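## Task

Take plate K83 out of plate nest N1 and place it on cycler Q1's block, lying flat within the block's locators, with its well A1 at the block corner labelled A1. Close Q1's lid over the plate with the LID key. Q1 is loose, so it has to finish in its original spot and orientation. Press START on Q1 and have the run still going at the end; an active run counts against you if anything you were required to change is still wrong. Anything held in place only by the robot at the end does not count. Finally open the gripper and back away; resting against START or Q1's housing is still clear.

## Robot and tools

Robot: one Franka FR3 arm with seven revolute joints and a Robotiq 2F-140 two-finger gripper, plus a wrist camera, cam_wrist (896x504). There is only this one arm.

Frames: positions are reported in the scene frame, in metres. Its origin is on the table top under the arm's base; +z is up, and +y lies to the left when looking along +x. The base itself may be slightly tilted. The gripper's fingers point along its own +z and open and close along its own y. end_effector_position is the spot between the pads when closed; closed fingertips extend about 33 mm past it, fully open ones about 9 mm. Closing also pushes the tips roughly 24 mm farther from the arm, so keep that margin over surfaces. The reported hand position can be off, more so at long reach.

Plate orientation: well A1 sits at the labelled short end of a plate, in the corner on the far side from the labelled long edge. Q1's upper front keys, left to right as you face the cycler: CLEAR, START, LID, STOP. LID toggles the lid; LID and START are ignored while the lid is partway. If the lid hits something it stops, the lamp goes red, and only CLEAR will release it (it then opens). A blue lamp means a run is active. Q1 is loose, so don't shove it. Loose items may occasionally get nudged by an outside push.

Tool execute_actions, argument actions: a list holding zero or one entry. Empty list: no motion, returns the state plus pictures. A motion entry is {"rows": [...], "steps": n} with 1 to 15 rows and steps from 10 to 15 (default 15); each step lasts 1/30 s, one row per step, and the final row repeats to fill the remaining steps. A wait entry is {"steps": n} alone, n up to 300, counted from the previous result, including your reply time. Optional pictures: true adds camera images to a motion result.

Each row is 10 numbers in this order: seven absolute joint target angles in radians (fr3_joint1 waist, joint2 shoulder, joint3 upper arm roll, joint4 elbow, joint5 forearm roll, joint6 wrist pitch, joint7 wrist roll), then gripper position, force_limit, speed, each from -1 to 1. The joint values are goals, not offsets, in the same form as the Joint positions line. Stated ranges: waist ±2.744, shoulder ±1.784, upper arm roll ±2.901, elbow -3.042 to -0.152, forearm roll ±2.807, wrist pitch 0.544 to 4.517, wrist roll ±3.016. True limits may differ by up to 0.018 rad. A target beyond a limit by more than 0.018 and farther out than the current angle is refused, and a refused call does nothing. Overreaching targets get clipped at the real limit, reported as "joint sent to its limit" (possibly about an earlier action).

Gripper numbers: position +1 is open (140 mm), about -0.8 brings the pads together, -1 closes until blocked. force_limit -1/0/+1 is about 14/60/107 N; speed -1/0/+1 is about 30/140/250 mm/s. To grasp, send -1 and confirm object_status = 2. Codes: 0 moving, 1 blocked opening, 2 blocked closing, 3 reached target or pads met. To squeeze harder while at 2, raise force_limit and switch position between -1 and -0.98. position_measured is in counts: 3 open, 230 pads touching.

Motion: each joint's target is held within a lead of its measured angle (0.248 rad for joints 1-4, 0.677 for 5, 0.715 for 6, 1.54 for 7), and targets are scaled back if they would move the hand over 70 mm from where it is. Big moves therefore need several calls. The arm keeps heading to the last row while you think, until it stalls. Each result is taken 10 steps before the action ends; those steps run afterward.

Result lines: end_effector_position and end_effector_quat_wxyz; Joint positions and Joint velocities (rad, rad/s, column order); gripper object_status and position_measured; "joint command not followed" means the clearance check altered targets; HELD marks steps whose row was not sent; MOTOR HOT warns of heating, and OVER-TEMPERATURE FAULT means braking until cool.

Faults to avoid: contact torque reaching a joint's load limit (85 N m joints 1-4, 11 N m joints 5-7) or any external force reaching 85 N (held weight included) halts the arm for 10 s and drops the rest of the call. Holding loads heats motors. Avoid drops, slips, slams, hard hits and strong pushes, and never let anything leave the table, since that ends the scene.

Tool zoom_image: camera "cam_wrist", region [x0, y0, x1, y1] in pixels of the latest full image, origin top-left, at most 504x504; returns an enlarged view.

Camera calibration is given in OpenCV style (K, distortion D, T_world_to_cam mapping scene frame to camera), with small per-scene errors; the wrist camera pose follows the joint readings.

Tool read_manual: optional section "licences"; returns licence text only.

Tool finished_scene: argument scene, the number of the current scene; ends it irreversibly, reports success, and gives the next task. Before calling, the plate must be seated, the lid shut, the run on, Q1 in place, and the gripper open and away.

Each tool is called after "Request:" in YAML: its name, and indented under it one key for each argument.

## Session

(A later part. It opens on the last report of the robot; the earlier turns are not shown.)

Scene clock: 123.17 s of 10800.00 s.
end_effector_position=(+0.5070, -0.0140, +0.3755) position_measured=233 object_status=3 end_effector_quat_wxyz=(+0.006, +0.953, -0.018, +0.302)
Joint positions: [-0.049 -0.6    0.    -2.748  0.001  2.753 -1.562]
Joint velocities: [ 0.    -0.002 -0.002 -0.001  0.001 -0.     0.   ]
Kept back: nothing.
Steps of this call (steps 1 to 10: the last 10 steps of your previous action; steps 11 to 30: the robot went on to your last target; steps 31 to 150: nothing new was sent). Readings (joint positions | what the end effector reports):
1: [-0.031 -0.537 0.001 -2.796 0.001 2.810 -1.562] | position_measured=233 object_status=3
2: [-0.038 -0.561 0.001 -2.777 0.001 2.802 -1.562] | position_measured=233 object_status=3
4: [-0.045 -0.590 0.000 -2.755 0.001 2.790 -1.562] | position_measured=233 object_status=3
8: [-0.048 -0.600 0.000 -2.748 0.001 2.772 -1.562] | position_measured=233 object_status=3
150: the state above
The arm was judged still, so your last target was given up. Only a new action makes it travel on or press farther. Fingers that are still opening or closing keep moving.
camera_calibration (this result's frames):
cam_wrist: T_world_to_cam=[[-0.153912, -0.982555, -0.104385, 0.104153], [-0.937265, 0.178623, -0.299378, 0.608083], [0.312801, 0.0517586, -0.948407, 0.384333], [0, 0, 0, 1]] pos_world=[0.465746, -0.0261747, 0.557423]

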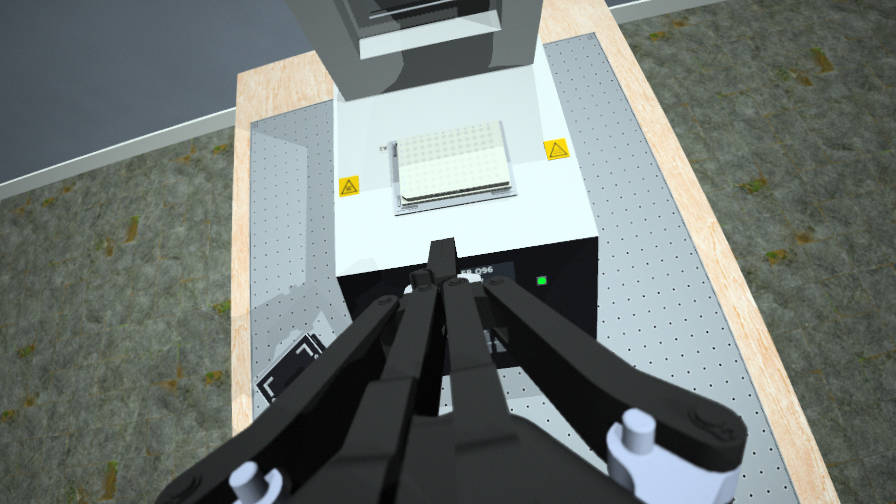

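Request:
execute_actions:
  actions:
    - {"rows":[[-0.09,-0.086,0,-2.0,0,1.95,-0.05,0.6,-0.5,0]]}

Request:
execute_actions:
  actions:
    - {"steps":50}

Request:
execute_actions:
  actions:
    - {"rows":[[-0.09,0.33,0,-1.55,0,1.92,-0.045,0.6,-0.5,0]]}

Request:
execute_actions:
  actions:
    - {"steps":50}

Request:
execute_actions:
  actions:
    - {"rows":[[-0.09,0.39,0,-1.585,0,1.985,-0.045,0.6,-0.5,0]]}

Request:
execute_actions:
  actions:
    - {"steps":25}

Request:
execute_actions:
  actions:
    - {"rows":[[-0.09,0.432,0,-1.607,0,2.046,-0.045,0.6,-0.5,0]]}

Request:
execute_actions:
  actions:
    - {"steps":35}

Request:
execute_actions:
  actions:
    - {"rows":[[-0.09,0.432,0,-1.607,0,2.046,-0.045,-1,-0.5,-0.6]]}

Request:
execute_actions:
  actions:
    - {"steps":30}

Request:
execute_actions:
  actions:
    - {"rows":[[-0.084,0.434,0,-1.607,0,2.046,-0.045,-1,-0.5,-0.6]]}

Request:
execute_actions:
  actions:
    - {"steps":20}

Request:
execute_actions:
  actions:
    - {"rows":[[-0.084,0.444,0,-1.611,0,2.056,-0.045,-1,-0.5,-0.6]]}

Request:
execute_actions:
  actions:
    - {"steps":25}
  pictures: true

Request:
zoom_image:
  camera: "cam_wrist"
  region: [320,130,560,400]

Scene clock: 124.27 s of 10800.00 s.
end_effector_position=(+0.4993, -0.0232, +0.3386) position_measured=204 object_status=0 end_effector_quat_wxyz=(-0.022, +0.966, -0.183, +0.181)
Joint positions: [-0.069 -0.441  0.001 -2.575  0.     2.491 -1.245]
Joint velocities: [-0.118  1.26  -0.     1.282 -0.001 -1.627  2.092]
Steps of this call (steps 1 to 28: nothing new was sent; steps 29 to 33: the first 5 steps of this action). Readings (joint positions | what the end effector reports):
29: [-0.052 -0.582 0.001 -2.724 0.000 2.709 -1.506] | position_measured=233 object_status=0
30: [-0.056 -0.550 0.001 -2.688 0.000 2.657 -1.443] | position_measured=231 object_status=0
32: [-0.065 -0.482 0.001 -2.617 0.000 2.549 -1.317] | position_measured=212 object_status=0
33: the state above

Scene clock: 125.93 s of 10800.00 s.
end_effector_position=(+0.5403, -0.0368, +0.3763) position_measured=53 object_status=3 end_effector_quat_wxyz=(-0.014, +0.704, -0.710, +0.020)
Joint positions: [-0.089 -0.087  0.    -2.002  0.     1.953 -0.062]
Joint velocities: [ 0.    -0.    -0.001  0.001 -0.002 -0.001  0.018]
Kept back: nothing.
Steps of this call (steps 1 to 10: the last 10 steps of your previous action; steps 11 to 50: the robot went on to your last target). Readings (joint positions | what the end effector reports):
1: [-0.072 -0.394 0.001 -2.525 0.000 2.429 -1.166] | position_measured=196 object_status=0
2: [-0.076 -0.336 0.001 -2.463 0.000 2.361 -1.075] | position_measured=189 object_status=0
4: [-0.083 -0.197 0.001 -2.311 0.000 2.228 -0.877] | position_measured=174 object_status=0
8: [-0.089 -0.091 0.000 -2.075 0.000 2.076 -0.586] | position_measured=143 object_status=0
50: the state above

Scene clock: 126.10 s of 10800.00 s.
end_effector_position=(+0.6380, -0.0437, +0.3641) position_measured=53 object_status=3 end_effector_quat_wxyz=(-0.019, +0.702, -0.711, +0.025)
Joint positions: [-0.089  0.21   0.    -1.664 -0.     1.927 -0.058]
Joint velocities: [-0.001  1.621 -0.     1.518 -0.     0.034  0.019]
Steps of this call (steps 1 to 5: the first 5 steps of this action). Readings (joint positions | what the end effector reports):
1: [-0.089 -0.046 0.000 -1.943 -0.000 1.924 -0.061] | position_measured=53 object_status=3
2: [-0.089 0.020 0.000 -1.866 -0.000 1.926 -0.060] | position_measured=53 object_status=3
4: [-0.089 0.151 0.000 -1.723 -0.000 1.926 -0.059] | position_measured=53 object_status=3
5: the state above

Scene clock: 127.77 s of 10800.00 s.
end_effector_position=(+0.6684, -0.0460, +0.3407) position_measured=53 object_status=3 end_effector_quat_wxyz=(-0.015, +0.700, -0.714, +0.021)
Joint positions: [-0.089  0.33   0.    -1.552 -0.     1.923 -0.052]
Joint velocities: [ 0.001  0.001 -0.001 -0.001  0.001 -0.001 -0.001]
Kept back: nothing.
Steps of this call (steps 1 to 10: the last 10 steps of your previous action; steps 11 to 30: the robot went on to your last target; steps 31 to 50: nothing new was sent). Readings (joint positions | what the end effector reports):
1: [-0.089 0.255 0.000 -1.626 -0.000 1.927 -0.057] | position_measured=53 object_status=3
2: [-0.089 0.287 0.000 -1.603 -0.000 1.927 -0.057] | position_measured=53 object_status=3
4: [-0.089 0.322 0.000 -1.580 -0.000 1.925 -0.056] | position_measured=53 object_status=3
8: [-0.089 0.334 0.000 -1.560 -0.000 1.923 -0.054] | position_measured=53 object_status=3
50: the state above
The arm was judged still, so your last target was given up. Only a new action makes it travel on or press farther. Fingers that are still opening or closing keep moving.

Scene clock: 127.93 s of 10800.00 s.
end_effector_position=(+0.6658, -0.0461, +0.2982) position_measured=53 object_status=3 end_effector_quat_wxyz=(-0.002, +0.700, -0.714, +0.006)
Joint positions: [-0.089  0.38   0.    -1.578 -0.     1.961 -0.052]
Joint velocities: [ 0.001  0.281 -0.    -0.166 -0.     0.103  0.   ]
Steps of this call (steps 1 to 5: the first 5 steps of this action). Readings (joint positions | what the end effector reports):
1: [-0.089 0.334 0.000 -1.553 -0.000 1.933 -0.052] | position_measured=53 object_status=3
2: [-0.089 0.344 0.000 -1.558 -0.000 1.944 -0.052] | position_measured=53 object_status=3
4: [-0.089 0.369 0.000 -1.572 -0.000 1.957 -0.052] | position_measured=53 object_status=3
5: the state above

Scene clock: 128.77 s of 10800.00 s.
end_effector_position=(+0.6677, -0.0463, +0.2883) position_measured=53 object_status=3 end_effector_quat_wxyz=(-0.003, +0.700, -0.714, +0.007)
Joint positions: [-0.089  0.391  0.    -1.587 -0.     1.982 -0.052]
Joint velocities: [-0.001 -0.    -0.001 -0.001  0.002  0.001  0.002]
Kept back: nothing.
Steps of this call (steps 1 to 10: the last 10 steps of your previous action; steps 11 to 25: the robot went on to your last target). Readings (joint positions | what the end effector reports):
1: [-0.089 0.388 0.000 -1.583 -0.000 1.963 -0.052] | position_measured=53 object_status=3
2: [-0.089 0.393 0.000 -1.586 -0.000 1.966 -0.052] | position_measured=53 object_status=3
4: [-0.089 0.396 0.000 -1.588 -0.000 1.970 -0.052] | position_measured=53 object_status=3
8: [-0.089 0.393 0.000 -1.587 -0.000 1.976 -0.052] | position_measured=53 object_status=3
25: the state above

Scene clock: 128.93 s of 10800.00 s.
end_effector_position=(+0.6691, -0.0465, +0.2619) position_measured=53 object_status=3 end_effector_quat_wxyz=(+0.001, +0.700, -0.714, +0.003)
Joint positions: [-0.089  0.425  0.    -1.602 -0.     2.02  -0.052]
Joint velocities: [-0.     0.182  0.    -0.102 -0.     0.119 -0.001]
Steps of this call (steps 1 to 5: the first 5 steps of this action). Readings (joint positions | what the end effector reports):
1: [-0.089 0.394 0.000 -1.587 -0.000 1.992 -0.052] | position_measured=53 object_status=3
2: [-0.089 0.401 0.000 -1.590 -0.000 2.002 -0.052] | position_measured=53 object_status=3
4: [-0.089 0.418 0.000 -1.598 -0.000 2.016 -0.052] | position_measured=53 object_status=3
5: the state above

Scene clock: 130.10 s of 10800.00 s.
end_effector_position=(+0.6724, -0.0468, +0.2552) position_measured=53 object_status=3 end_effector_quat_wxyz=(-0.002, +0.700, -0.714, +0.006)
Joint positions: [-0.089  0.433  0.    -1.608 -0.     2.043 -0.052]
Joint velocities: [-0.    -0.    -0.001 -0.    -0.    -0.001  0.   ]
Kept back: nothing.
Steps of this call (steps 1 to 10: the last 10 steps of your previous action; steps 11 to 30: the robot went on to your last target; steps 31 to 35: nothing new was sent). Readings (joint positions | what the end effector reports):
1: [-0.089 0.430 0.000 -1.605 -0.000 2.024 -0.052] | position_measured=53 object_status=3
2: [-0.089 0.433 0.000 -1.607 -0.000 2.026 -0.052] | position_measured=53 object_status=3
4: [-0.089 0.435 0.000 -1.608 -0.000 2.031 -0.052] | position_measured=53 object_status=3
8: [-0.089 0.434 0.000 -1.608 -0.000 2.037 -0.052] | position_measured=53 object_status=3
35: the state above
The arm was judged still, so your last target was given up. Only a new action makes it travel on or press farther. Fingers that are still opening or closing keep moving.

Scene clock: 130.27 s of 10800.00 s.
end_effector_position=(+0.6725, -0.0468, +0.2553) position_measured=69 object_status=0 end_effector_quat_wxyz=(-0.002, +0.700, -0.714, +0.006)
Joint positions: [-0.089  0.433  0.    -1.608 -0.     2.043 -0.052]
Joint velocities: [-0.001 -0.     0.001  0.    -0.002  0.002 -0.001]
Steps of this call (steps 1 to 5: the first 5 steps of this action). Readings (joint positions | what the end effector reports):
1: [-0.089 0.433 0.000 -1.608 -0.000 2.043 -0.052] | position_measured=53 object_status=0
2: [-0.089 0.433 0.000 -1.608 -0.000 2.043 -0.052] | position_measured=57 object_status=0
4: [-0.089 0.433 0.000 -1.608 -0.000 2.043 -0.052] | position_measured=65 object_status=0
5: the state above

Scene clock: 131.27 s of 10800.00 s.
end_effector_position=(+0.6729, -0.0468, +0.2561) position_measured=107 object_status=2 end_effector_quat_wxyz=(-0.002, +0.700, -0.714, +0.006)
Joint positions: [-0.089  0.432  0.    -1.608 -0.     2.044 -0.051]
Joint velocities: [-0.    -0.001  0.001 -0.    -0.    -0.    -0.001]
Kept back: nothing.
Steps of this call (steps 1 to 10: the last 10 steps of your previous action; steps 11 to 15: the robot went on to your last target; steps 16 to 30: nothing new was sent). Readings (joint positions | what the end effector reports):
1: [-0.089 0.433 0.000 -1.608 -0.000 2.043 -0.052] | position_measured=73 object_status=0
2: [-0.089 0.433 0.000 -1.608 -0.000 2.043 -0.052] | position_measured=77 object_status=0
4: [-0.089 0.433 0.000 -1.608 -0.000 2.043 -0.052] | position_measured=85 object_status=0
8: [-0.089 0.433 0.000 -1.608 -0.000 2.043 -0.052] | position_measured=101 object_status=0
30: the state above
The arm was judged still, so your last target was given up. Only a new action makes it travel on or press farther. Fingers that are still opening or closing keep moving.

Scene clock: 131.43 s of 10800.00 s.
end_effector_position=(+0.6731, -0.0447, +0.2561) position_measured=107 object_status=2 end_effector_quat_wxyz=(-0.002, +0.701, -0.713, +0.007)
Joint positions: [-0.086  0.433  0.    -1.608 -0.     2.044 -0.051]
Joint velocities: [ 0.014  0.002  0.    -0.001  0.002  0.004  0.003]
Steps of this call (steps 1 to 5: the first 5 steps of this action). Readings (joint positions | what the end effector reports):
1: [-0.089 0.432 0.000 -1.608 -0.000 2.044 -0.051] | position_measured=107 object_status=2
2: [-0.088 0.432 0.000 -1.608 -0.000 2.044 -0.051] | position_measured=107 object_status=2
4: [-0.086 0.433 0.000 -1.608 -0.000 2.044 -0.051] | position_measured=107 object_status=2
5: the state above

Scene clock: 132.10 s of 10800.00 s.
end_effector_position=(+0.6732, -0.0443, +0.2561) position_measured=107 object_status=2 end_effector_quat_wxyz=(-0.002, +0.701, -0.713, +0.007)
Joint positions: [-0.085  0.433  0.    -1.608 -0.     2.044 -0.051]
Joint velocities: [-0.    -0.001  0.001 -0.001  0.001  0.001 -0.001]
Kept back: nothing.
Steps of this call (steps 1 to 10: the last 10 steps of your previous action; steps 11 to 15: the robot went on to your last target; steps 16 to 20: nothing new was sent). Readings (joint positions | what the end effector reports):
1: [-0.086 0.433 0.000 -1.608 -0.000 2.044 -0.051] | position_measured=107 object_status=2
2: [-0.085 0.433 0.000 -1.608 -0.000 2.044 -0.051] | position_measured=107 object_status=2
4: [-0.085 0.433 0.000 -1.608 -0.000 2.044 -0.051] | position_measured=107 object_status=2
8: [-0.085 0.433 0.000 -1.608 -0.000 2.044 -0.051] | position_measured=107 object_status=2
20: the state above
The arm was judged still, so your last target was given up. Only a new action makes it travel on or press farther. Fingers that are still opening or closing keep moving.

Scene clock: 132.27 s of 10800.00 s.
end_effector_position=(+0.6743, -0.0442, +0.2541) position_measured=107 object_status=2 end_effector_quat_wxyz=(-0.003, +0.702, -0.713, +0.007)
Joint positions: [-0.085  0.436  0.    -1.608 -0.     2.049 -0.051]
Joint velocities: [-0.     0.001 -0.001 -0.001 -0.002 -0.     0.001]
Steps of this call (steps 1 to 5: the first 5 steps of this action). Readings (joint positions | what the end effector reports):
1: [-0.085 0.433 0.000 -1.608 -0.000 2.045 -0.051] | position_measured=107 object_status=2
2: [-0.085 0.435 0.000 -1.608 -0.000 2.047 -0.051] | position_measured=107 object_status=2
4: [-0.085 0.436 0.000 -1.608 -0.000 2.049 -0.051] | position_measured=107 object_status=2
5: the state above

Scene clock: 133.10 s of 10800.00 s.
end_effector_position=(+0.6743, -0.0442, +0.2541) position_measured=107 object_status=2 end_effector_quat_wxyz=(-0.003, +0.702, -0.713, +0.007)
Joint positions: [-0.085  0.436  0.    -1.608 -0.     2.049 -0.051]
Joint velocities: [ 0.001 -0.001 -0.    -0.    -0.    -0.    -0.002]
Kept back: nothing.
Steps of this call (steps 1 to 10: the last 10 steps of your previous action; steps 11 to 15: the robot went on to your last target; steps 16 to 25: nothing new was sent). Readings (joint positions | what the end effector reports):
1: [-0.085 0.436 0.000 -1.608 -0.000 2.049 -0.051] | position_measured=107 object_status=2
2: [-0.085 0.436 0.000 -1.608 -0.000 2.049 -0.051] | position_measured=107 object_status=2
4: [-0.085 0.436 0.000 -1.608 -0.000 2.049 -0.051] | position_measured=107 object_status=2
8: [-0.085 0.436 0.000 -1.608 -0.000 2.049 -0.051] | position_measured=107 object_status=2
25: the state above
The arm was judged still, so your last target was given up. Only a new action makes it travel on or press farther. Fingers that are still opening or closing keep moving.
camera_calibration (this result's frames):
cam_wrist: T_world_to_cam=[[-0.984896, 0.169946, -0.0331416, 0.680654], [0.15275, 0.942937, 0.295867, -0.118505], [0.081532, 0.286336, -0.954654, 0.386408], [0, 0, 0, 1]] pos_world=[0.656971, -0.114575, 0.426506]

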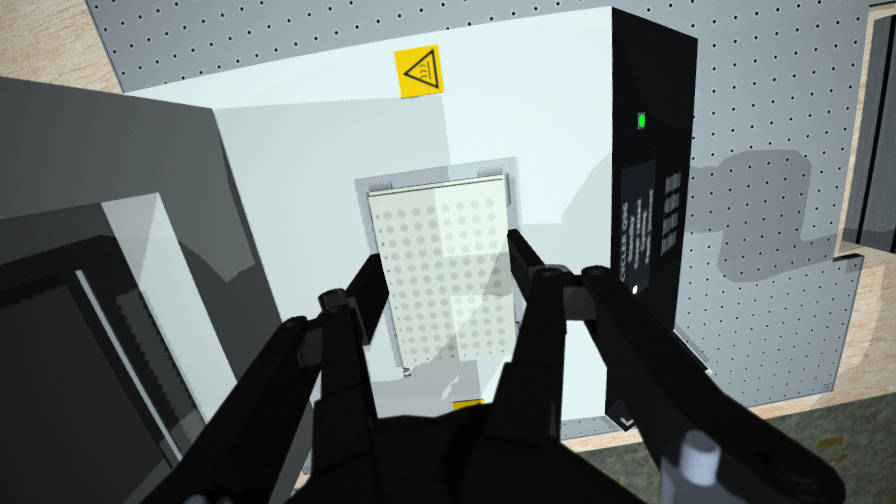

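Region (320, 130, 560, 400) of cam_wrist's 896x504 image, scaled by 1.867, with more detail than that image has.

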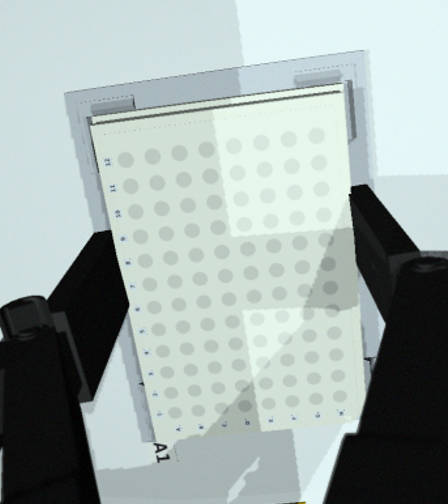

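Request:
execute_actions:
  actions:
    - {"rows":[[-0.085,0.437,0,-1.609,0,2.04,-0.045,-1,-0.5,-0.6]]}

Request:
execute_actions:
  actions:
    - {"steps":20}

Request:
execute_actions:
  actions:
    - {"rows":[[-0.085,0.444,0,-1.613,0,2.048,-0.045,-1,-0.5,-0.6]]}

Request:
execute_actions:
  actions:
    - {"steps":25}
  pictures: true

Request:
zoom_image:
  camera: "cam_wrist"
  region: [320,130,560,400]

Scene clock: 133.70 s of 10800.00 s.
end_effector_position=(+0.6741, -0.0442, +0.2543) position_measured=107 object_status=2 end_effector_quat_wxyz=(-0.003, +0.702, -0.713, +0.007)
Joint positions: [-0.085  0.436  0.    -1.608 -0.     2.048 -0.051]
Joint velocities: [ 0.     0.     0.     0.001  0.001 -0.001 -0.001]
Steps of this call (steps 1 to 13: nothing new was sent; steps 14 to 18: the first 5 steps of this action). Readings (joint positions | what the end effector reports):
14: [-0.085 0.436 0.000 -1.608 -0.000 2.048 -0.051] | position_measured=107 object_status=2
15: [-0.085 0.436 0.000 -1.608 -0.000 2.048 -0.051] | position_measured=107 object_status=2
17: [-0.085 0.436 0.000 -1.608 -0.000 2.048 -0.051] | position_measured=107 object_status=2
18: the state above

Scene clock: 134.37 s of 10800.00 s.
end_effector_position=(+0.6741, -0.0442, +0.2543) position_measured=107 object_status=2 end_effector_quat_wxyz=(-0.003, +0.702, -0.713, +0.007)
Joint positions: [-0.085  0.436  0.    -1.608 -0.     2.048 -0.051]
Joint velocities: [ 0.    -0.001 -0.001 -0.001  0.    -0.001  0.   ]
Kept back: nothing.
Steps of this call (steps 1 to 10: the last 10 steps of your previous action; steps 11 to 15: the robot went on to your last target; steps 16 to 20: nothing new was sent). Readings (joint positions | what the end effector reports):
1: [-0.085 0.436 0.000 -1.608 -0.000 2.048 -0.051] | position_measured=107 object_status=2
2: [-0.085 0.436 0.000 -1.608 -0.000 2.048 -0.051] | position_measured=107 object_status=2
4: [-0.085 0.436 0.000 -1.608 -0.000 2.048 -0.051] | position_measured=107 object_status=2
8: [-0.085 0.436 0.000 -1.608 -0.000 2.048 -0.051] | position_measured=107 object_status=2
20: the state above
The arm was judged still, so your last target was given up. Only a new action makes it travel on or press farther. Fingers that are still opening or closing keep moving.

Scene clock: 134.53 s of 10800.00 s.
end_effector_position=(+0.6742, -0.0442, +0.2542) position_measured=107 object_status=2 end_effector_quat_wxyz=(-0.003, +0.702, -0.713, +0.007)
Joint positions: [-0.085  0.436  0.    -1.608 -0.     2.049 -0.051]
Joint velocities: [ 0.     0.001 -0.    -0.001 -0.     0.     0.   ]
Steps of this call (steps 1 to 5: the first 5 steps of this action). Readings (joint positions | what the end effector reports):
1: [-0.085 0.436 0.000 -1.608 -0.000 2.049 -0.051] | position_measured=107 object_status=2
2: [-0.085 0.436 0.000 -1.608 -0.000 2.049 -0.051] | position_measured=107 object_status=2
4: [-0.085 0.436 0.000 -1.608 -0.000 2.049 -0.051] | position_measured=107 object_status=2
5: the state above

Scene clock: 135.37 s of 10800.00 s.
end_effector_position=(+0.6742, -0.0442, +0.2542) position_measured=107 object_status=2 end_effector_quat_wxyz=(-0.003, +0.702, -0.713, +0.007)
Joint positions: [-0.085  0.436  0.    -1.608 -0.     2.049 -0.051]
Joint velocities: [ 0.    -0.001  0.001  0.001 -0.    -0.    -0.001]
Kept back: nothing.
Steps of this call (steps 1 to 10: the last 10 steps of your previous action; steps 11 to 15: the robot went on to your last target; steps 16 to 25: nothing new was sent). Readings (joint positions | what the end effector reports):
1: [-0.085 0.436 0.000 -1.608 -0.000 2.049 -0.051] | position_measured=107 object_status=2
2: [-0.085 0.436 0.000 -1.608 -0.000 2.049 -0.051] | position_measured=107 object_status=2
4: [-0.085 0.436 0.000 -1.608 -0.000 2.049 -0.051] | position_measured=107 object_status=2
8: [-0.085 0.436 0.000 -1.608 -0.000 2.049 -0.051] | position_measured=107 object_status=2
25: the state above
The arm was judged still, so your last target was given up. Only a new action makes it travel on or press farther. Fingers that are still opening or closing keep moving.
camera_calibration (this result's frames):
cam_wrist: T_world_to_cam=[[-0.98491, 0.169922, -0.0328391, 0.680477], [0.152816, 0.942934, 0.295842, -0.118557], [0.0812351, 0.28636, -0.954672, 0.386634], [0, 0, 0, 1]] pos_world=[0.656918, -0.114553, 0.426529]

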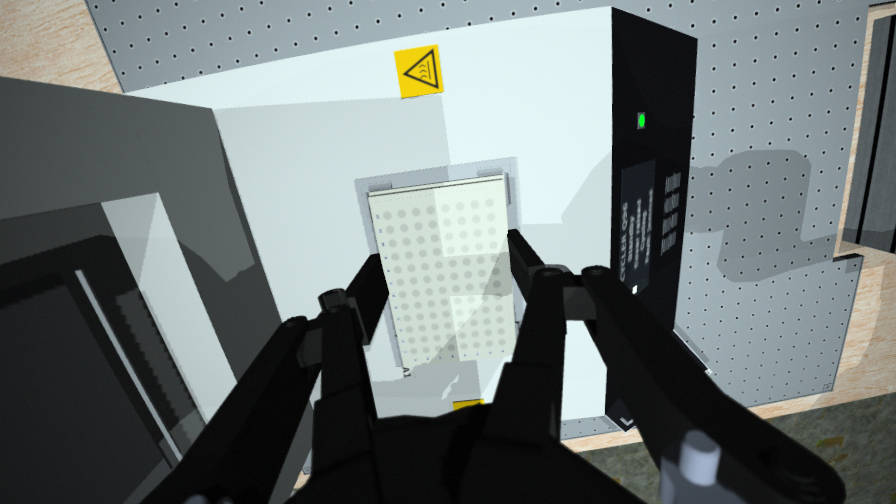

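Region (320, 130, 560, 400) of cam_wrist's 896x504 image, scaled by 1.867, with more detail than that image has.

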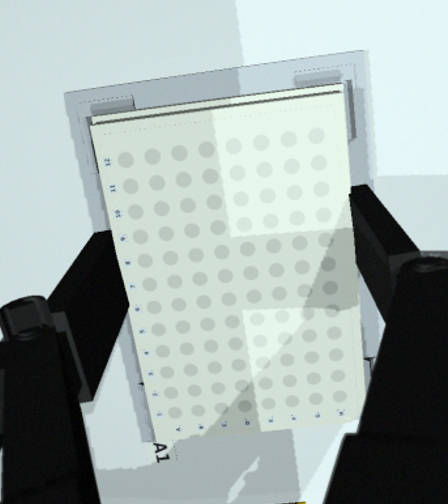

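Request:
execute_actions:
  actions:
    - {"rows":[[-0.085,0.436,0,-1.608,0,2.049,-0.05,0.6,-0.5,-0.5]]}

Request:
execute_actions:
  actions:
    - {"steps":20}

Request:
execute_actions:
  actions:
    - {"rows":[[-0.085,0.33,0,-1.55,0,1.9,-0.05,0.6,-0.5,0]]}

Request:
execute_actions:
  actions:
    - {"steps":25}
  pictures: true

Request:
execute_actions:
  actions:
    - {"rows":[[-0.075,-0.6,0,-2.55,0,2.3,-1.57,-1,0,0]]}

Request:
execute_actions:
  actions:
    - {"steps":60}

Request:
execute_actions:
  actions:
    - {"rows":[[-0.075,-0.409,0,-2.901,0,2.87,-1.557,-1,0,0]]}

Request:
execute_actions:
  actions:
    - {"steps":40}

Request:
execute_actions:
  actions:
    - {"rows":[[-0.075,-0.235,0,-2.893,0,3.02,-1.557,-1,0,0]]}

Request:
execute_actions:
  actions:
    - {"steps":30}

Request:
execute_actions:
  actions:
    - {"rows":[[-0.075,-0.205,0,-2.893,0,3.042,-1.557,-1,0,0]]}

Request:
execute_actions:
  actions:
    - {"steps":20}

Request:
execute_actions:
  actions:
    - {"rows":[[-0.075,-0.185,0,-2.893,0,3.064,-1.557,-1,0,0]]}

Request:
execute_actions:
  actions:
    - {"steps":20}

Request:
execute_actions:
  actions:
    - {"rows":[[-0.075,-0.235,0,-2.893,0,3.015,-1.557,-1,0,0]]}

Request:
execute_actions:
  actions:
    - {"steps":20}

Request:
execute_actions:
  actions:
    - {"rows":[[-0.03,-0.235,0,-2.893,0,3.015,-1.557,-1,0,0]]}

Request:
execute_actions:
  actions:
    - {"steps":20}

Request:
execute_actions:
  actions:
    - {"rows":[[-0.03,-0.205,0,-2.893,0,3.042,-1.557,-1,0,0]]}

Request:
execute_actions:
  actions:
    - {"steps":210}

Request:
execute_actions:
  actions:
    - {"rows":[[-0.03,-0.185,0,-2.893,0,3.064,-1.557,-1,0,0]]}

Request:
execute_actions:
  actions:
    - {"steps":20}

Request:
execute_actions:
  actions:
    - {"rows":[[-0.03,-0.3,0,-2.893,0,2.95,-1.557,-1,0,0]]}

Request:
execute_actions:
  actions:
    - {"steps":30}
  pictures: true

Scene clock: 137.27 s of 10800.00 s.
end_effector_position=(+0.6742, -0.0442, +0.2543) position_measured=90 object_status=0 end_effector_quat_wxyz=(-0.003, +0.702, -0.713, +0.007)
Joint positions: [-0.085  0.436  0.    -1.608 -0.     2.049 -0.051]
Joint velocities: [-0.001  0.001 -0.001  0.     0.     0.    -0.001]
Steps of this call (steps 1 to 52: nothing new was sent; steps 53 to 57: the first 5 steps of this action). Readings (joint positions | what the end effector reports):
53: [-0.085 0.436 0.000 -1.608 -0.000 2.049 -0.051] | position_measured=107 object_status=0
54: [-0.085 0.436 0.000 -1.608 -0.000 2.049 -0.051] | position_measured=107 object_status=0
56: [-0.085 0.436 0.000 -1.608 -0.000 2.049 -0.051] | position_measured=94 object_status=0
57: the state above

Scene clock: 137.93 s of 10800.00 s.
end_effector_position=(+0.6742, -0.0442, +0.2543) position_measured=53 object_status=3 end_effector_quat_wxyz=(-0.003, +0.702, -0.713, +0.007)
Joint positions: [-0.085  0.436  0.    -1.608 -0.     2.049 -0.051]
Joint velocities: [ 0.     0.     0.     0.    -0.     0.001 -0.002]
Kept back: nothing.
Steps of this call (steps 1 to 10: the last 10 steps of your previous action; steps 11 to 15: the robot went on to your last target; steps 16 to 20: nothing new was sent). Readings (joint positions | what the end effector reports):
1: [-0.085 0.436 0.000 -1.608 -0.000 2.049 -0.051] | position_measured=85 object_status=0
2: [-0.085 0.436 0.000 -1.608 -0.000 2.049 -0.051] | position_measured=81 object_status=0
4: [-0.085 0.436 0.000 -1.608 -0.000 2.049 -0.051] | position_measured=71 object_status=0
8: [-0.085 0.436 0.000 -1.608 -0.000 2.049 -0.051] | position_measured=54 object_status=0
20: the state above
The arm was judged still, so your last target was given up. Only a new action makes it travel on or press farther. Fingers that are still opening or closing keep moving.

Scene clock: 138.10 s of 10800.00 s.
end_effector_position=(+0.6740, -0.0439, +0.3226) position_measured=53 object_status=3 end_effector_quat_wxyz=(-0.016, +0.701, -0.712, +0.021)
Joint positions: [-0.085  0.354  0.    -1.564 -0.     1.961 -0.051]
Joint velocities: [-0.001 -0.526 -0.001  0.309  0.001 -0.304 -0.001]
Steps of this call (steps 1 to 5: the first 5 steps of this action). Readings (joint positions | what the end effector reports):
1: [-0.085 0.430 0.000 -1.605 -0.000 2.028 -0.051] | position_measured=53 object_status=3
2: [-0.085 0.414 0.000 -1.598 -0.000 2.007 -0.051] | position_measured=53 object_status=3
4: [-0.085 0.373 0.000 -1.575 -0.000 1.972 -0.051] | position_measured=53 object_status=3
5: the state above

Scene clock: 138.93 s of 10800.00 s.
end_effector_position=(+0.6635, -0.0431, +0.3403) position_measured=53 object_status=3 end_effector_quat_wxyz=(-0.010, +0.702, -0.712, +0.015)
Joint positions: [-0.085  0.33   0.    -1.549 -0.     1.904 -0.051]
Joint velocities: [-0.001  0.001 -0.     0.     0.001 -0.002  0.   ]
Kept back: nothing.
Steps of this call (steps 1 to 10: the last 10 steps of your previous action; steps 11 to 25: the robot went on to your last target). Readings (joint positions | what the end effector reports):
1: [-0.085 0.339 0.000 -1.555 -0.000 1.952 -0.051] | position_measured=53 object_status=3
2: [-0.085 0.328 0.000 -1.549 -0.000 1.945 -0.051] | position_measured=53 object_status=3
4: [-0.085 0.319 0.000 -1.544 -0.000 1.933 -0.051] | position_measured=53 object_status=3
8: [-0.085 0.325 0.000 -1.546 -0.000 1.917 -0.051] | position_measured=53 object_status=3
25: the state above
camera_calibration (this result's frames):
cam_wrist: T_world_to_cam=[[-0.98406, 0.169764, -0.0529683, 0.678855], [0.146723, 0.943353, 0.297584, -0.14004], [0.100487, 0.285069, -0.953225, 0.456134], [0, 0, 0, 1]] pos_world=[0.642746, -0.113167, 0.51243]

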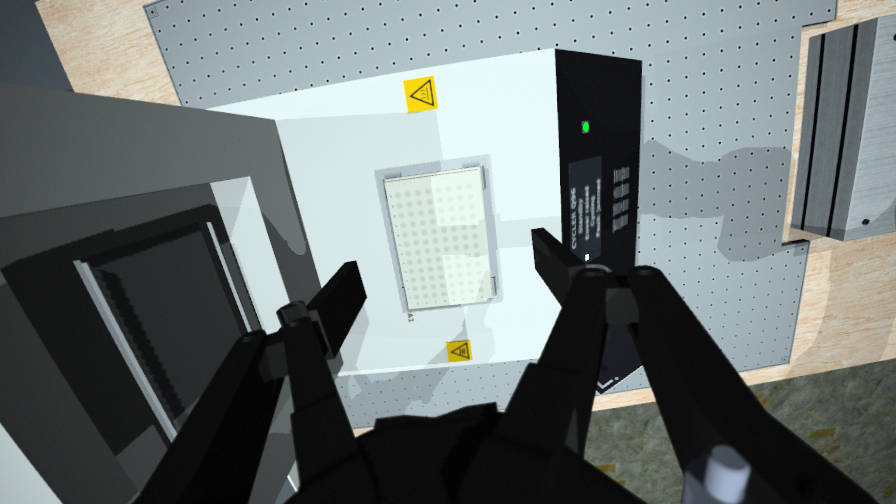

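Scene clock: 139.10 s of 10800.00 s.
end_effector_position=(+0.6268, -0.0368, +0.3762) position_measured=82 object_status=0 end_effector_quat_wxyz=(-0.040, +0.867, -0.489, +0.089)
Joint positions: [-0.079  0.047 -0.001 -1.89   0.     2.123 -0.605]
Joint velocities: [ 0.043 -2.26   0.004 -2.197  0.     0.965 -3.173]
Steps of this call (steps 1 to 5: the first 5 steps of this action). Readings (joint positions | what the end effector reports):
1: [-0.084 0.302 -0.000 -1.597 0.000 1.947 -0.143] | position_measured=53 object_status=0
2: [-0.083 0.253 -0.001 -1.663 0.000 1.992 -0.255] | position_measured=59 object_status=0
4: [-0.080 0.123 -0.001 -1.812 0.000 2.085 -0.494] | position_measured=75 object_status=0
5: the state above

Scene clock: 141.10 s of 10800.00 s.
end_effector_position=(+0.4649, -0.0253, +0.3927) position_measured=233 object_status=3 end_effector_quat_wxyz=(+0.007, +0.984, -0.032, +0.177)
Joint positions: [-0.076 -0.598 -0.    -2.548  0.     2.297 -1.562]
Joint velocities: [-0.002  0.    -0.001 -0.    -0.    -0.001 -0.003]
Kept back: nothing.
Steps of this call (steps 1 to 10: the last 10 steps of your previous action; steps 11 to 60: the robot went on to your last target). Readings (joint positions | what the end effector reports):
1: [-0.077 -0.032 -0.000 -1.967 0.000 2.155 -0.705] | position_measured=90 object_status=0
2: [-0.077 -0.111 -0.000 -2.042 0.000 2.181 -0.794] | position_measured=97 object_status=0
4: [-0.076 -0.272 -0.000 -2.192 0.000 2.221 -0.945] | position_measured=113 object_status=0
8: [-0.076 -0.545 -0.000 -2.452 0.000 2.264 -1.165] | position_measured=143 object_status=0
60: the state above
The arm was judged still, so your last target was given up. Only a new action makes it travel on or press farther. Fingers that are still opening or closing keep moving.

Scene clock: 141.27 s of 10800.00 s.
end_effector_position=(+0.4507, -0.0251, +0.2821) position_measured=233 object_status=3 end_effector_quat_wxyz=(+0.006, +0.988, -0.033, +0.153)
Joint positions: [-0.076 -0.487 -0.    -2.737  0.     2.548 -1.562]
Joint velocities: [-0.     0.753 -0.001 -1.484 -0.     1.403  0.   ]
Steps of this call (steps 1 to 5: the first 5 steps of this action). Readings (joint positions | what the end effector reports):
1: [-0.076 -0.590 -0.000 -2.567 0.000 2.349 -1.562] | position_measured=233 object_status=3
2: [-0.076 -0.565 -0.000 -2.602 0.000 2.404 -1.562] | position_measured=233 object_status=3
4: [-0.076 -0.512 -0.000 -2.688 0.000 2.498 -1.562] | position_measured=233 object_status=3
5: the state above

Scene clock: 142.60 s of 10800.00 s.
end_effector_position=(+0.4447, -0.0251, +0.2224) position_measured=233 object_status=3 end_effector_quat_wxyz=(+0.007, +0.981, -0.032, +0.191)
Joint positions: [-0.076 -0.408 -0.    -2.9    0.     2.867 -1.562]
Joint velocities: [-0.001 -0.002 -0.001  0.     0.    -0.     0.001]
Kept back: nothing.
Steps of this call (steps 1 to 10: the last 10 steps of your previous action; steps 11 to 40: the robot went on to your last target). Readings (joint positions | what the end effector reports):
1: [-0.076 -0.461 -0.000 -2.788 0.000 2.603 -1.562] | position_measured=233 object_status=3
2: [-0.076 -0.438 -0.000 -2.832 0.000 2.647 -1.562] | position_measured=233 object_status=3
4: [-0.076 -0.411 -0.000 -2.883 0.000 2.713 -1.562] | position_measured=233 object_status=3
8: [-0.076 -0.406 -0.000 -2.900 0.000 2.795 -1.562] | position_measured=233 object_status=3
40: the state above

Scene clock: 142.77 s of 10800.00 s.
end_effector_position=(+0.4388, -0.0249, +0.1743) position_measured=233 object_status=3 end_effector_quat_wxyz=(+0.006, +0.986, -0.032, +0.163)
Joint positions: [-0.076 -0.255 -0.    -2.895  0.     2.959 -1.562]
Joint velocities: [ 0.     0.378  0.    -0.058 -0.001  0.3    0.002]
Steps of this call (steps 1 to 5: the first 5 steps of this action). Readings (joint positions | what the end effector reports):
1: [-0.076 -0.379 -0.000 -2.893 0.000 2.893 -1.562] | position_measured=233 object_status=3
2: [-0.076 -0.333 -0.000 -2.887 0.000 2.918 -1.562] | position_measured=233 object_status=3
4: [-0.076 -0.271 -0.000 -2.893 0.000 2.948 -1.562] | position_measured=233 object_status=3
5: the state above

Scene clock: 143.77 s of 10800.00 s.
end_effector_position=(+0.4502, -0.0255, +0.1774) position_measured=233 object_status=3 end_effector_quat_wxyz=(+0.007, +0.983, -0.032, +0.183)
Joint positions: [-0.076 -0.237 -0.    -2.895  0.     3.017 -1.562]
Joint velocities: [ 0.001 -0.     0.001 -0.001 -0.     0.001 -0.001]
Kept back: nothing.
Steps of this call (steps 1 to 10: the last 10 steps of your previous action; steps 11 to 30: the robot went on to your last target). Readings (joint positions | what the end effector reports):
1: [-0.076 -0.246 -0.000 -2.896 0.000 2.968 -1.562] | position_measured=233 object_status=3
2: [-0.076 -0.241 -0.000 -2.896 0.000 2.976 -1.562] | position_measured=233 object_status=3
4: [-0.076 -0.237 -0.000 -2.896 0.000 2.989 -1.562] | position_measured=233 object_status=3
8: [-0.076 -0.237 -0.000 -2.895 0.000 3.004 -1.562] | position_measured=233 object_status=3
30: the state above
The arm was judged still, so your last target was given up. Only a new action makes it travel on or press farther. Fingers that are still opening or closing keep moving.

Scene clock: 143.93 s of 10800.00 s.
end_effector_position=(+0.4483, -0.0254, +0.1687) position_measured=233 object_status=3 end_effector_quat_wxyz=(+0.007, +0.984, -0.032, +0.177)
Joint positions: [-0.076 -0.21  -0.    -2.893  0.     3.03  -1.562]
Joint velocities: [0.    0.064 0.    0.    0.    0.045 0.   ]
Steps of this call (steps 1 to 5: the first 5 steps of this action). Readings (joint positions | what the end effector reports):
1: [-0.076 -0.232 -0.000 -2.894 0.000 3.021 -1.562] | position_measured=233 object_status=3
2: [-0.076 -0.224 -0.000 -2.893 0.000 3.024 -1.562] | position_measured=233 object_status=3
4: [-0.076 -0.212 -0.000 -2.893 0.000 3.028 -1.562] | position_measured=233 object_status=3
5: the state above

Scene clock: 144.60 s of 10800.00 s.
end_effector_position=(+0.4498, -0.0255, +0.1689) position_measured=233 object_status=3 end_effector_quat_wxyz=(+0.007, +0.983, -0.032, +0.180)
Joint positions: [-0.076 -0.207 -0.    -2.893  0.     3.039 -1.562]
Joint velocities: [-0.     0.    -0.001  0.     0.     0.001  0.001]
Kept back: nothing.
Steps of this call (steps 1 to 10: the last 10 steps of your previous action; steps 11 to 15: the robot went on to your last target; steps 16 to 20: nothing new was sent). Readings (joint positions | what the end effector reports):
1: [-0.076 -0.208 -0.000 -2.893 0.000 3.031 -1.562] | position_measured=233 object_status=3
2: [-0.076 -0.207 -0.000 -2.893 0.000 3.033 -1.562] | position_measured=233 object_status=3
4: [-0.076 -0.207 -0.000 -2.893 0.000 3.035 -1.562] | position_measured=233 object_status=3
8: [-0.076 -0.207 -0.000 -2.893 0.000 3.037 -1.562] | position_measured=233 object_status=3
20: the state above
The arm was judged still, so your last target was given up. Only a new action makes it travel on or press farther. Fingers that are still opening or closing keep moving.

Scene clock: 144.77 s of 10800.00 s.
end_effector_position=(+0.4501, -0.0256, +0.1654) position_measured=233 object_status=3 end_effector_quat_wxyz=(+0.007, +0.983, -0.032, +0.180)
Joint positions: [-0.076 -0.193 -0.    -2.893  0.     3.052 -1.562]
Joint velocities: [ 0.     0.001  0.    -0.008 -0.003  0.024  0.   ]
Steps of this call (steps 1 to 5: the first 5 steps of this action). Readings (joint positions | what the end effector reports):
1: [-0.076 -0.203 -0.000 -2.893 0.000 3.042 -1.562] | position_measured=233 object_status=3
2: [-0.076 -0.198 -0.000 -2.892 0.000 3.046 -1.562] | position_measured=233 object_status=3
4: [-0.076 -0.193 -0.000 -2.892 0.000 3.051 -1.562] | position_measured=233 object_status=3
5: the state above

Scene clock: 145.43 s of 10800.00 s.
end_effector_position=(+0.4501, -0.0256, +0.1654) position_measured=233 object_status=3 end_effector_quat_wxyz=(+0.007, +0.983, -0.032, +0.180)
Joint positions: [-0.076 -0.193 -0.    -2.894  0.     3.054 -1.562]
Joint velocities: [ 0.001 -0.    -0.    -0.     0.    -0.     0.001]
Kept back: nothing.
Steps of this call (steps 1 to 10: the last 10 steps of your previous action; steps 11 to 15: the robot went on to your last target; steps 16 to 20: nothing new was sent). Readings (joint positions | what the end effector reports):
1: [-0.076 -0.193 -0.000 -2.893 0.000 3.052 -1.562] | position_measured=233 object_status=3
2: [-0.076 -0.193 -0.000 -2.893 0.000 3.053 -1.562] | position_measured=233 object_status=3
4: [-0.076 -0.193 -0.000 -2.894 0.000 3.054 -1.562] | position_measured=233 object_status=3
8: [-0.076 -0.193 -0.000 -2.894 0.000 3.054 -1.562] | position_measured=233 object_status=3
20: the state above
The arm was judged still, so your last target was given up. Only a new action makes it travel on or press farther. Fingers that are still opening or closing keep moving.

Scene clock: 145.60 s of 10800.00 s.
end_effector_position=(+0.4536, -0.0257, +0.1780) position_measured=233 object_status=3 end_effector_quat_wxyz=(+0.007, +0.982, -0.032, +0.188)
Joint positions: [-0.076 -0.229 -0.    -2.893  0.     3.033 -1.562]
Joint velocities: [ 0.001 -0.084 -0.     0.007 -0.    -0.075  0.001]
Steps of this call (steps 1 to 5: the first 5 steps of this action). Readings (joint positions | what the end effector reports):
1: [-0.076 -0.200 -0.000 -2.895 0.000 3.048 -1.562] | position_measured=233 object_status=3
2: [-0.076 -0.211 -0.000 -2.895 0.000 3.042 -1.562] | position_measured=233 object_status=3
4: [-0.076 -0.226 -0.000 -2.894 0.000 3.035 -1.562] | position_measured=233 object_status=3
5: the state above

Scene clock: 146.27 s of 10800.00 s.
end_effector_position=(+0.4508, -0.0255, +0.1770) position_measured=233 object_status=3 end_effector_quat_wxyz=(+0.007, +0.983, -0.032, +0.183)
Joint positions: [-0.076 -0.233 -0.    -2.893  0.     3.019 -1.562]
Joint velocities: [ 0.    -0.     0.     0.    -0.    -0.002  0.001]
Kept back: nothing.
Steps of this call (steps 1 to 10: the last 10 steps of your previous action; steps 11 to 20: the robot went on to your last target). Readings (joint positions | what the end effector reports):
1: [-0.076 -0.232 -0.000 -2.893 0.000 3.030 -1.562] | position_measured=233 object_status=3
2: [-0.076 -0.232 -0.000 -2.893 0.000 3.028 -1.562] | position_measured=233 object_status=3
4: [-0.076 -0.233 -0.000 -2.893 0.000 3.025 -1.562] | position_measured=233 object_status=3
8: [-0.076 -0.233 -0.000 -2.893 0.000 3.021 -1.562] | position_measured=233 object_status=3
20: the state above

Scene clock: 146.43 s of 10800.00 s.
end_effector_position=(+0.4514, -0.0078, +0.1769) position_measured=233 object_status=3 end_effector_quat_wxyz=(+0.004, +0.983, -0.013, +0.183)
Joint positions: [-0.036 -0.233  0.    -2.893  0.001  3.018 -1.562]
Joint velocities: [ 0.088  0.     0.003  0.    -0.002 -0.001  0.   ]
Steps of this call (steps 1 to 5: the first 5 steps of this action). Readings (joint positions | what the end effector reports):
1: [-0.067 -0.233 -0.003 -2.893 0.001 3.019 -1.562] | position_measured=233 object_status=3
2: [-0.055 -0.233 -0.003 -2.893 0.001 3.019 -1.562] | position_measured=233 object_status=3
4: [-0.040 -0.233 -0.000 -2.893 0.001 3.018 -1.562] | position_measured=233 object_status=3
5: the state above

Scene clock: 147.10 s of 10800.00 s.
end_effector_position=(+0.4514, -0.0054, +0.1769) position_measured=233 object_status=3 end_effector_quat_wxyz=(+0.003, +0.983, -0.010, +0.183)
Joint positions: [-0.031 -0.233  0.    -2.893  0.001  3.018 -1.562]
Joint velocities: [-0.     0.001  0.001  0.001 -0.001  0.     0.001]
Kept back: nothing.
Steps of this call (steps 1 to 10: the last 10 steps of your previous action; steps 11 to 15: the robot went on to your last target; steps 16 to 20: nothing new was sent). Readings (joint positions | what the end effector reports):
1: [-0.034 -0.233 0.000 -2.893 0.001 3.018 -1.562] | position_measured=233 object_status=3
2: [-0.033 -0.233 0.000 -2.893 0.001 3.018 -1.562] | position_measured=233 object_status=3
4: [-0.032 -0.233 0.000 -2.893 0.001 3.018 -1.562] | position_measured=233 object_status=3
8: [-0.031 -0.233 0.000 -2.893 0.001 3.018 -1.562] | position_measured=233 object_status=3
20: the state above
The arm was judged still, so your last target was given up. Only a new action makes it travel on or press farther. Fingers that are still opening or closing keep moving.

Scene clock: 147.27 s of 10800.00 s.
end_effector_position=(+0.4494, -0.0054, +0.1688) position_measured=233 object_status=3 end_effector_quat_wxyz=(+0.003, +0.984, -0.010, +0.177)
Joint positions: [-0.031 -0.209  0.    -2.892  0.001  3.031 -1.562]
Joint velocities: [ 0.     0.055 -0.    -0.    -0.001  0.041  0.001]
Steps of this call (steps 1 to 5: the first 5 steps of this action). Readings (joint positions | what the end effector reports):
1: [-0.031 -0.229 0.000 -2.892 0.001 3.022 -1.562] | position_measured=233 object_status=3
2: [-0.031 -0.222 0.000 -2.892 0.001 3.025 -1.562] | position_measured=233 object_status=3
4: [-0.031 -0.212 0.000 -2.892 0.001 3.029 -1.562] | position_measured=233 object_status=3
5: the state above

Scene clock: 154.27 s of 10800.00 s.
end_effector_position=(+0.4509, -0.0054, +0.1691) position_measured=233 object_status=3 end_effector_quat_wxyz=(+0.003, +0.984, -0.010, +0.180)
Joint positions: [-0.031 -0.207  0.    -2.892  0.001  3.039 -1.562]
Joint velocities: [-0.     0.001  0.001  0.001  0.001  0.     0.003]
Kept back: nothing.
Steps of this call (steps 1 to 10: the last 10 steps of your previous action; steps 11 to 15: the robot went on to your last target; steps 16 to 210: nothing new was sent). Readings (joint positions | what the end effector reports):
1: [-0.031 -0.208 0.000 -2.892 0.001 3.032 -1.562] | position_measured=233 object_status=3
2: [-0.031 -0.207 0.000 -2.892 0.001 3.033 -1.562] | position_measured=233 object_status=3
4: [-0.031 -0.207 0.000 -2.892 0.001 3.035 -1.562] | position_measured=233 object_status=3
8: [-0.031 -0.207 0.000 -2.892 0.001 3.037 -1.562] | position_measured=233 object_status=3
210: the state above
The arm was judged still, so your last target was given up. Only a new action makes it travel on or press farther. Fingers that are still opening or closing keep moving.

Scene clock: 154.43 s of 10800.00 s.
end_effector_position=(+0.4509, -0.0054, +0.1650) position_measured=233 object_status=3 end_effector_quat_wxyz=(+0.003, +0.984, -0.010, +0.179)
Joint positions: [-0.031 -0.192  0.    -2.892  0.001  3.052 -1.562]
Joint velocities: [-0.     0.001  0.    -0.011  0.     0.021  0.001]
Steps of this call (steps 1 to 5: the first 5 steps of this action). Readings (joint positions | what the end effector reports):
1: [-0.031 -0.203 0.000 -2.892 0.001 3.043 -1.562] | position_measured=233 object_status=3
2: [-0.031 -0.198 0.000 -2.892 0.001 3.046 -1.562] | position_measured=233 object_status=3
4: [-0.031 -0.192 0.000 -2.892 0.001 3.052 -1.562] | position_measured=233 object_status=3
5: the state above

Scene clock: 155.10 s of 10800.00 s.
end_effector_position=(+0.4508, -0.0054, +0.1649) position_measured=233 object_status=3 end_effector_quat_wxyz=(+0.003, +0.984, -0.010, +0.180)
Joint positions: [-0.031 -0.192  0.    -2.894  0.001  3.055 -1.562]
Joint velocities: [ 0.    -0.    -0.002  0.    -0.     0.     0.   ]
Kept back: nothing.
Steps of this call (steps 1 to 10: the last 10 steps of your previous action; steps 11 to 15: the robot went on to your last target; steps 16 to 20: nothing new was sent). Readings (joint positions | what the end effector reports):
1: [-0.031 -0.192 0.000 -2.893 0.001 3.053 -1.562] | position_measured=233 object_status=3
2: [-0.031 -0.192 0.000 -2.893 0.001 3.054 -1.562] | position_measured=233 object_status=3
4: [-0.031 -0.192 0.000 -2.893 0.001 3.054 -1.562] | position_measured=233 object_status=3
8: [-0.031 -0.192 0.000 -2.893 0.001 3.055 -1.562] | position_measured=233 object_status=3
20: the state above
The arm was judged still, so your last target was given up. Only a new action makes it travel on or press farther. Fingers that are still opening or closing keep moving.

Scene clock: 155.27 s of 10800.00 s.
end_effector_position=(+0.4580, -0.0053, +0.1972) position_measured=233 object_status=3 end_effector_quat_wxyz=(+0.003, +0.980, -0.010, +0.198)
Joint positions: [-0.031 -0.287  0.    -2.892  0.001  2.993 -1.562]
Joint velocities: [ 0.001 -0.235  0.001  0.037 -0.001 -0.206  0.   ]
Steps of this call (steps 1 to 5: the first 5 steps of this action). Readings (joint positions | what the end effector reports):
1: [-0.031 -0.209 0.000 -2.897 0.001 3.037 -1.562] | position_measured=233 object_status=3
2: [-0.031 -0.238 0.000 -2.898 0.001 3.021 -1.562] | position_measured=233 object_status=3
4: [-0.031 -0.277 0.000 -2.893 0.001 3.000 -1.562] | position_measured=233 object_status=3
5: the state above

Scene clock: 156.27 s of 10800.00 s.
end_effector_position=(+0.4503, -0.0052, +0.1945) position_measured=233 object_status=3 end_effector_quat_wxyz=(+0.003, +0.983, -0.010, +0.184)
Joint positions: [-0.031 -0.298  0.    -2.891  0.001  2.953 -1.562]
Joint velocities: [-0.001  0.     0.    -0.    -0.001 -0.001 -0.001]
Kept back: nothing.
Steps of this call (steps 1 to 10: the last 10 steps of your previous action; steps 11 to 30: the robot went on to your last target). Readings (joint positions | what the end effector reports):
1: [-0.031 -0.293 0.000 -2.891 0.001 2.987 -1.562] | position_measured=233 object_status=3
2: [-0.031 -0.296 0.000 -2.891 0.001 2.981 -1.562] | position_measured=233 object_status=3
4: [-0.031 -0.298 0.000 -2.891 0.001 2.972 -1.562] | position_measured=233 object_status=3
8: [-0.031 -0.298 0.000 -2.891 0.001 2.962 -1.562] | position_measured=233 object_status=3
30: the state above
The arm was judged still, so your last target was given up. Only a new action makes it travel on or press farther. Fingers that are still opening or closing keep moving.
camera_calibration (this result's frames):
cam_wrist: T_world_to_cam=[[-0.159113, -0.984728, -0.070662, 0.0809033], [-0.984572, 0.163552, -0.0622066, 0.474265], [0.0728135, 0.0596739, -0.995559, 0.347286], [0, 0, 0, 1]] pos_world=[0.454533, -0.018623, 0.380962]

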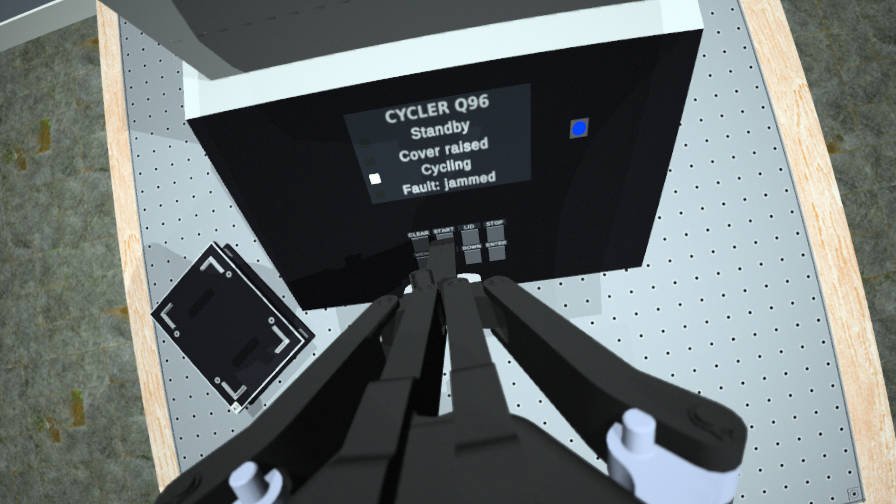

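Request:
finished_scene:
  scene: 1

The scene is finished: the task was done.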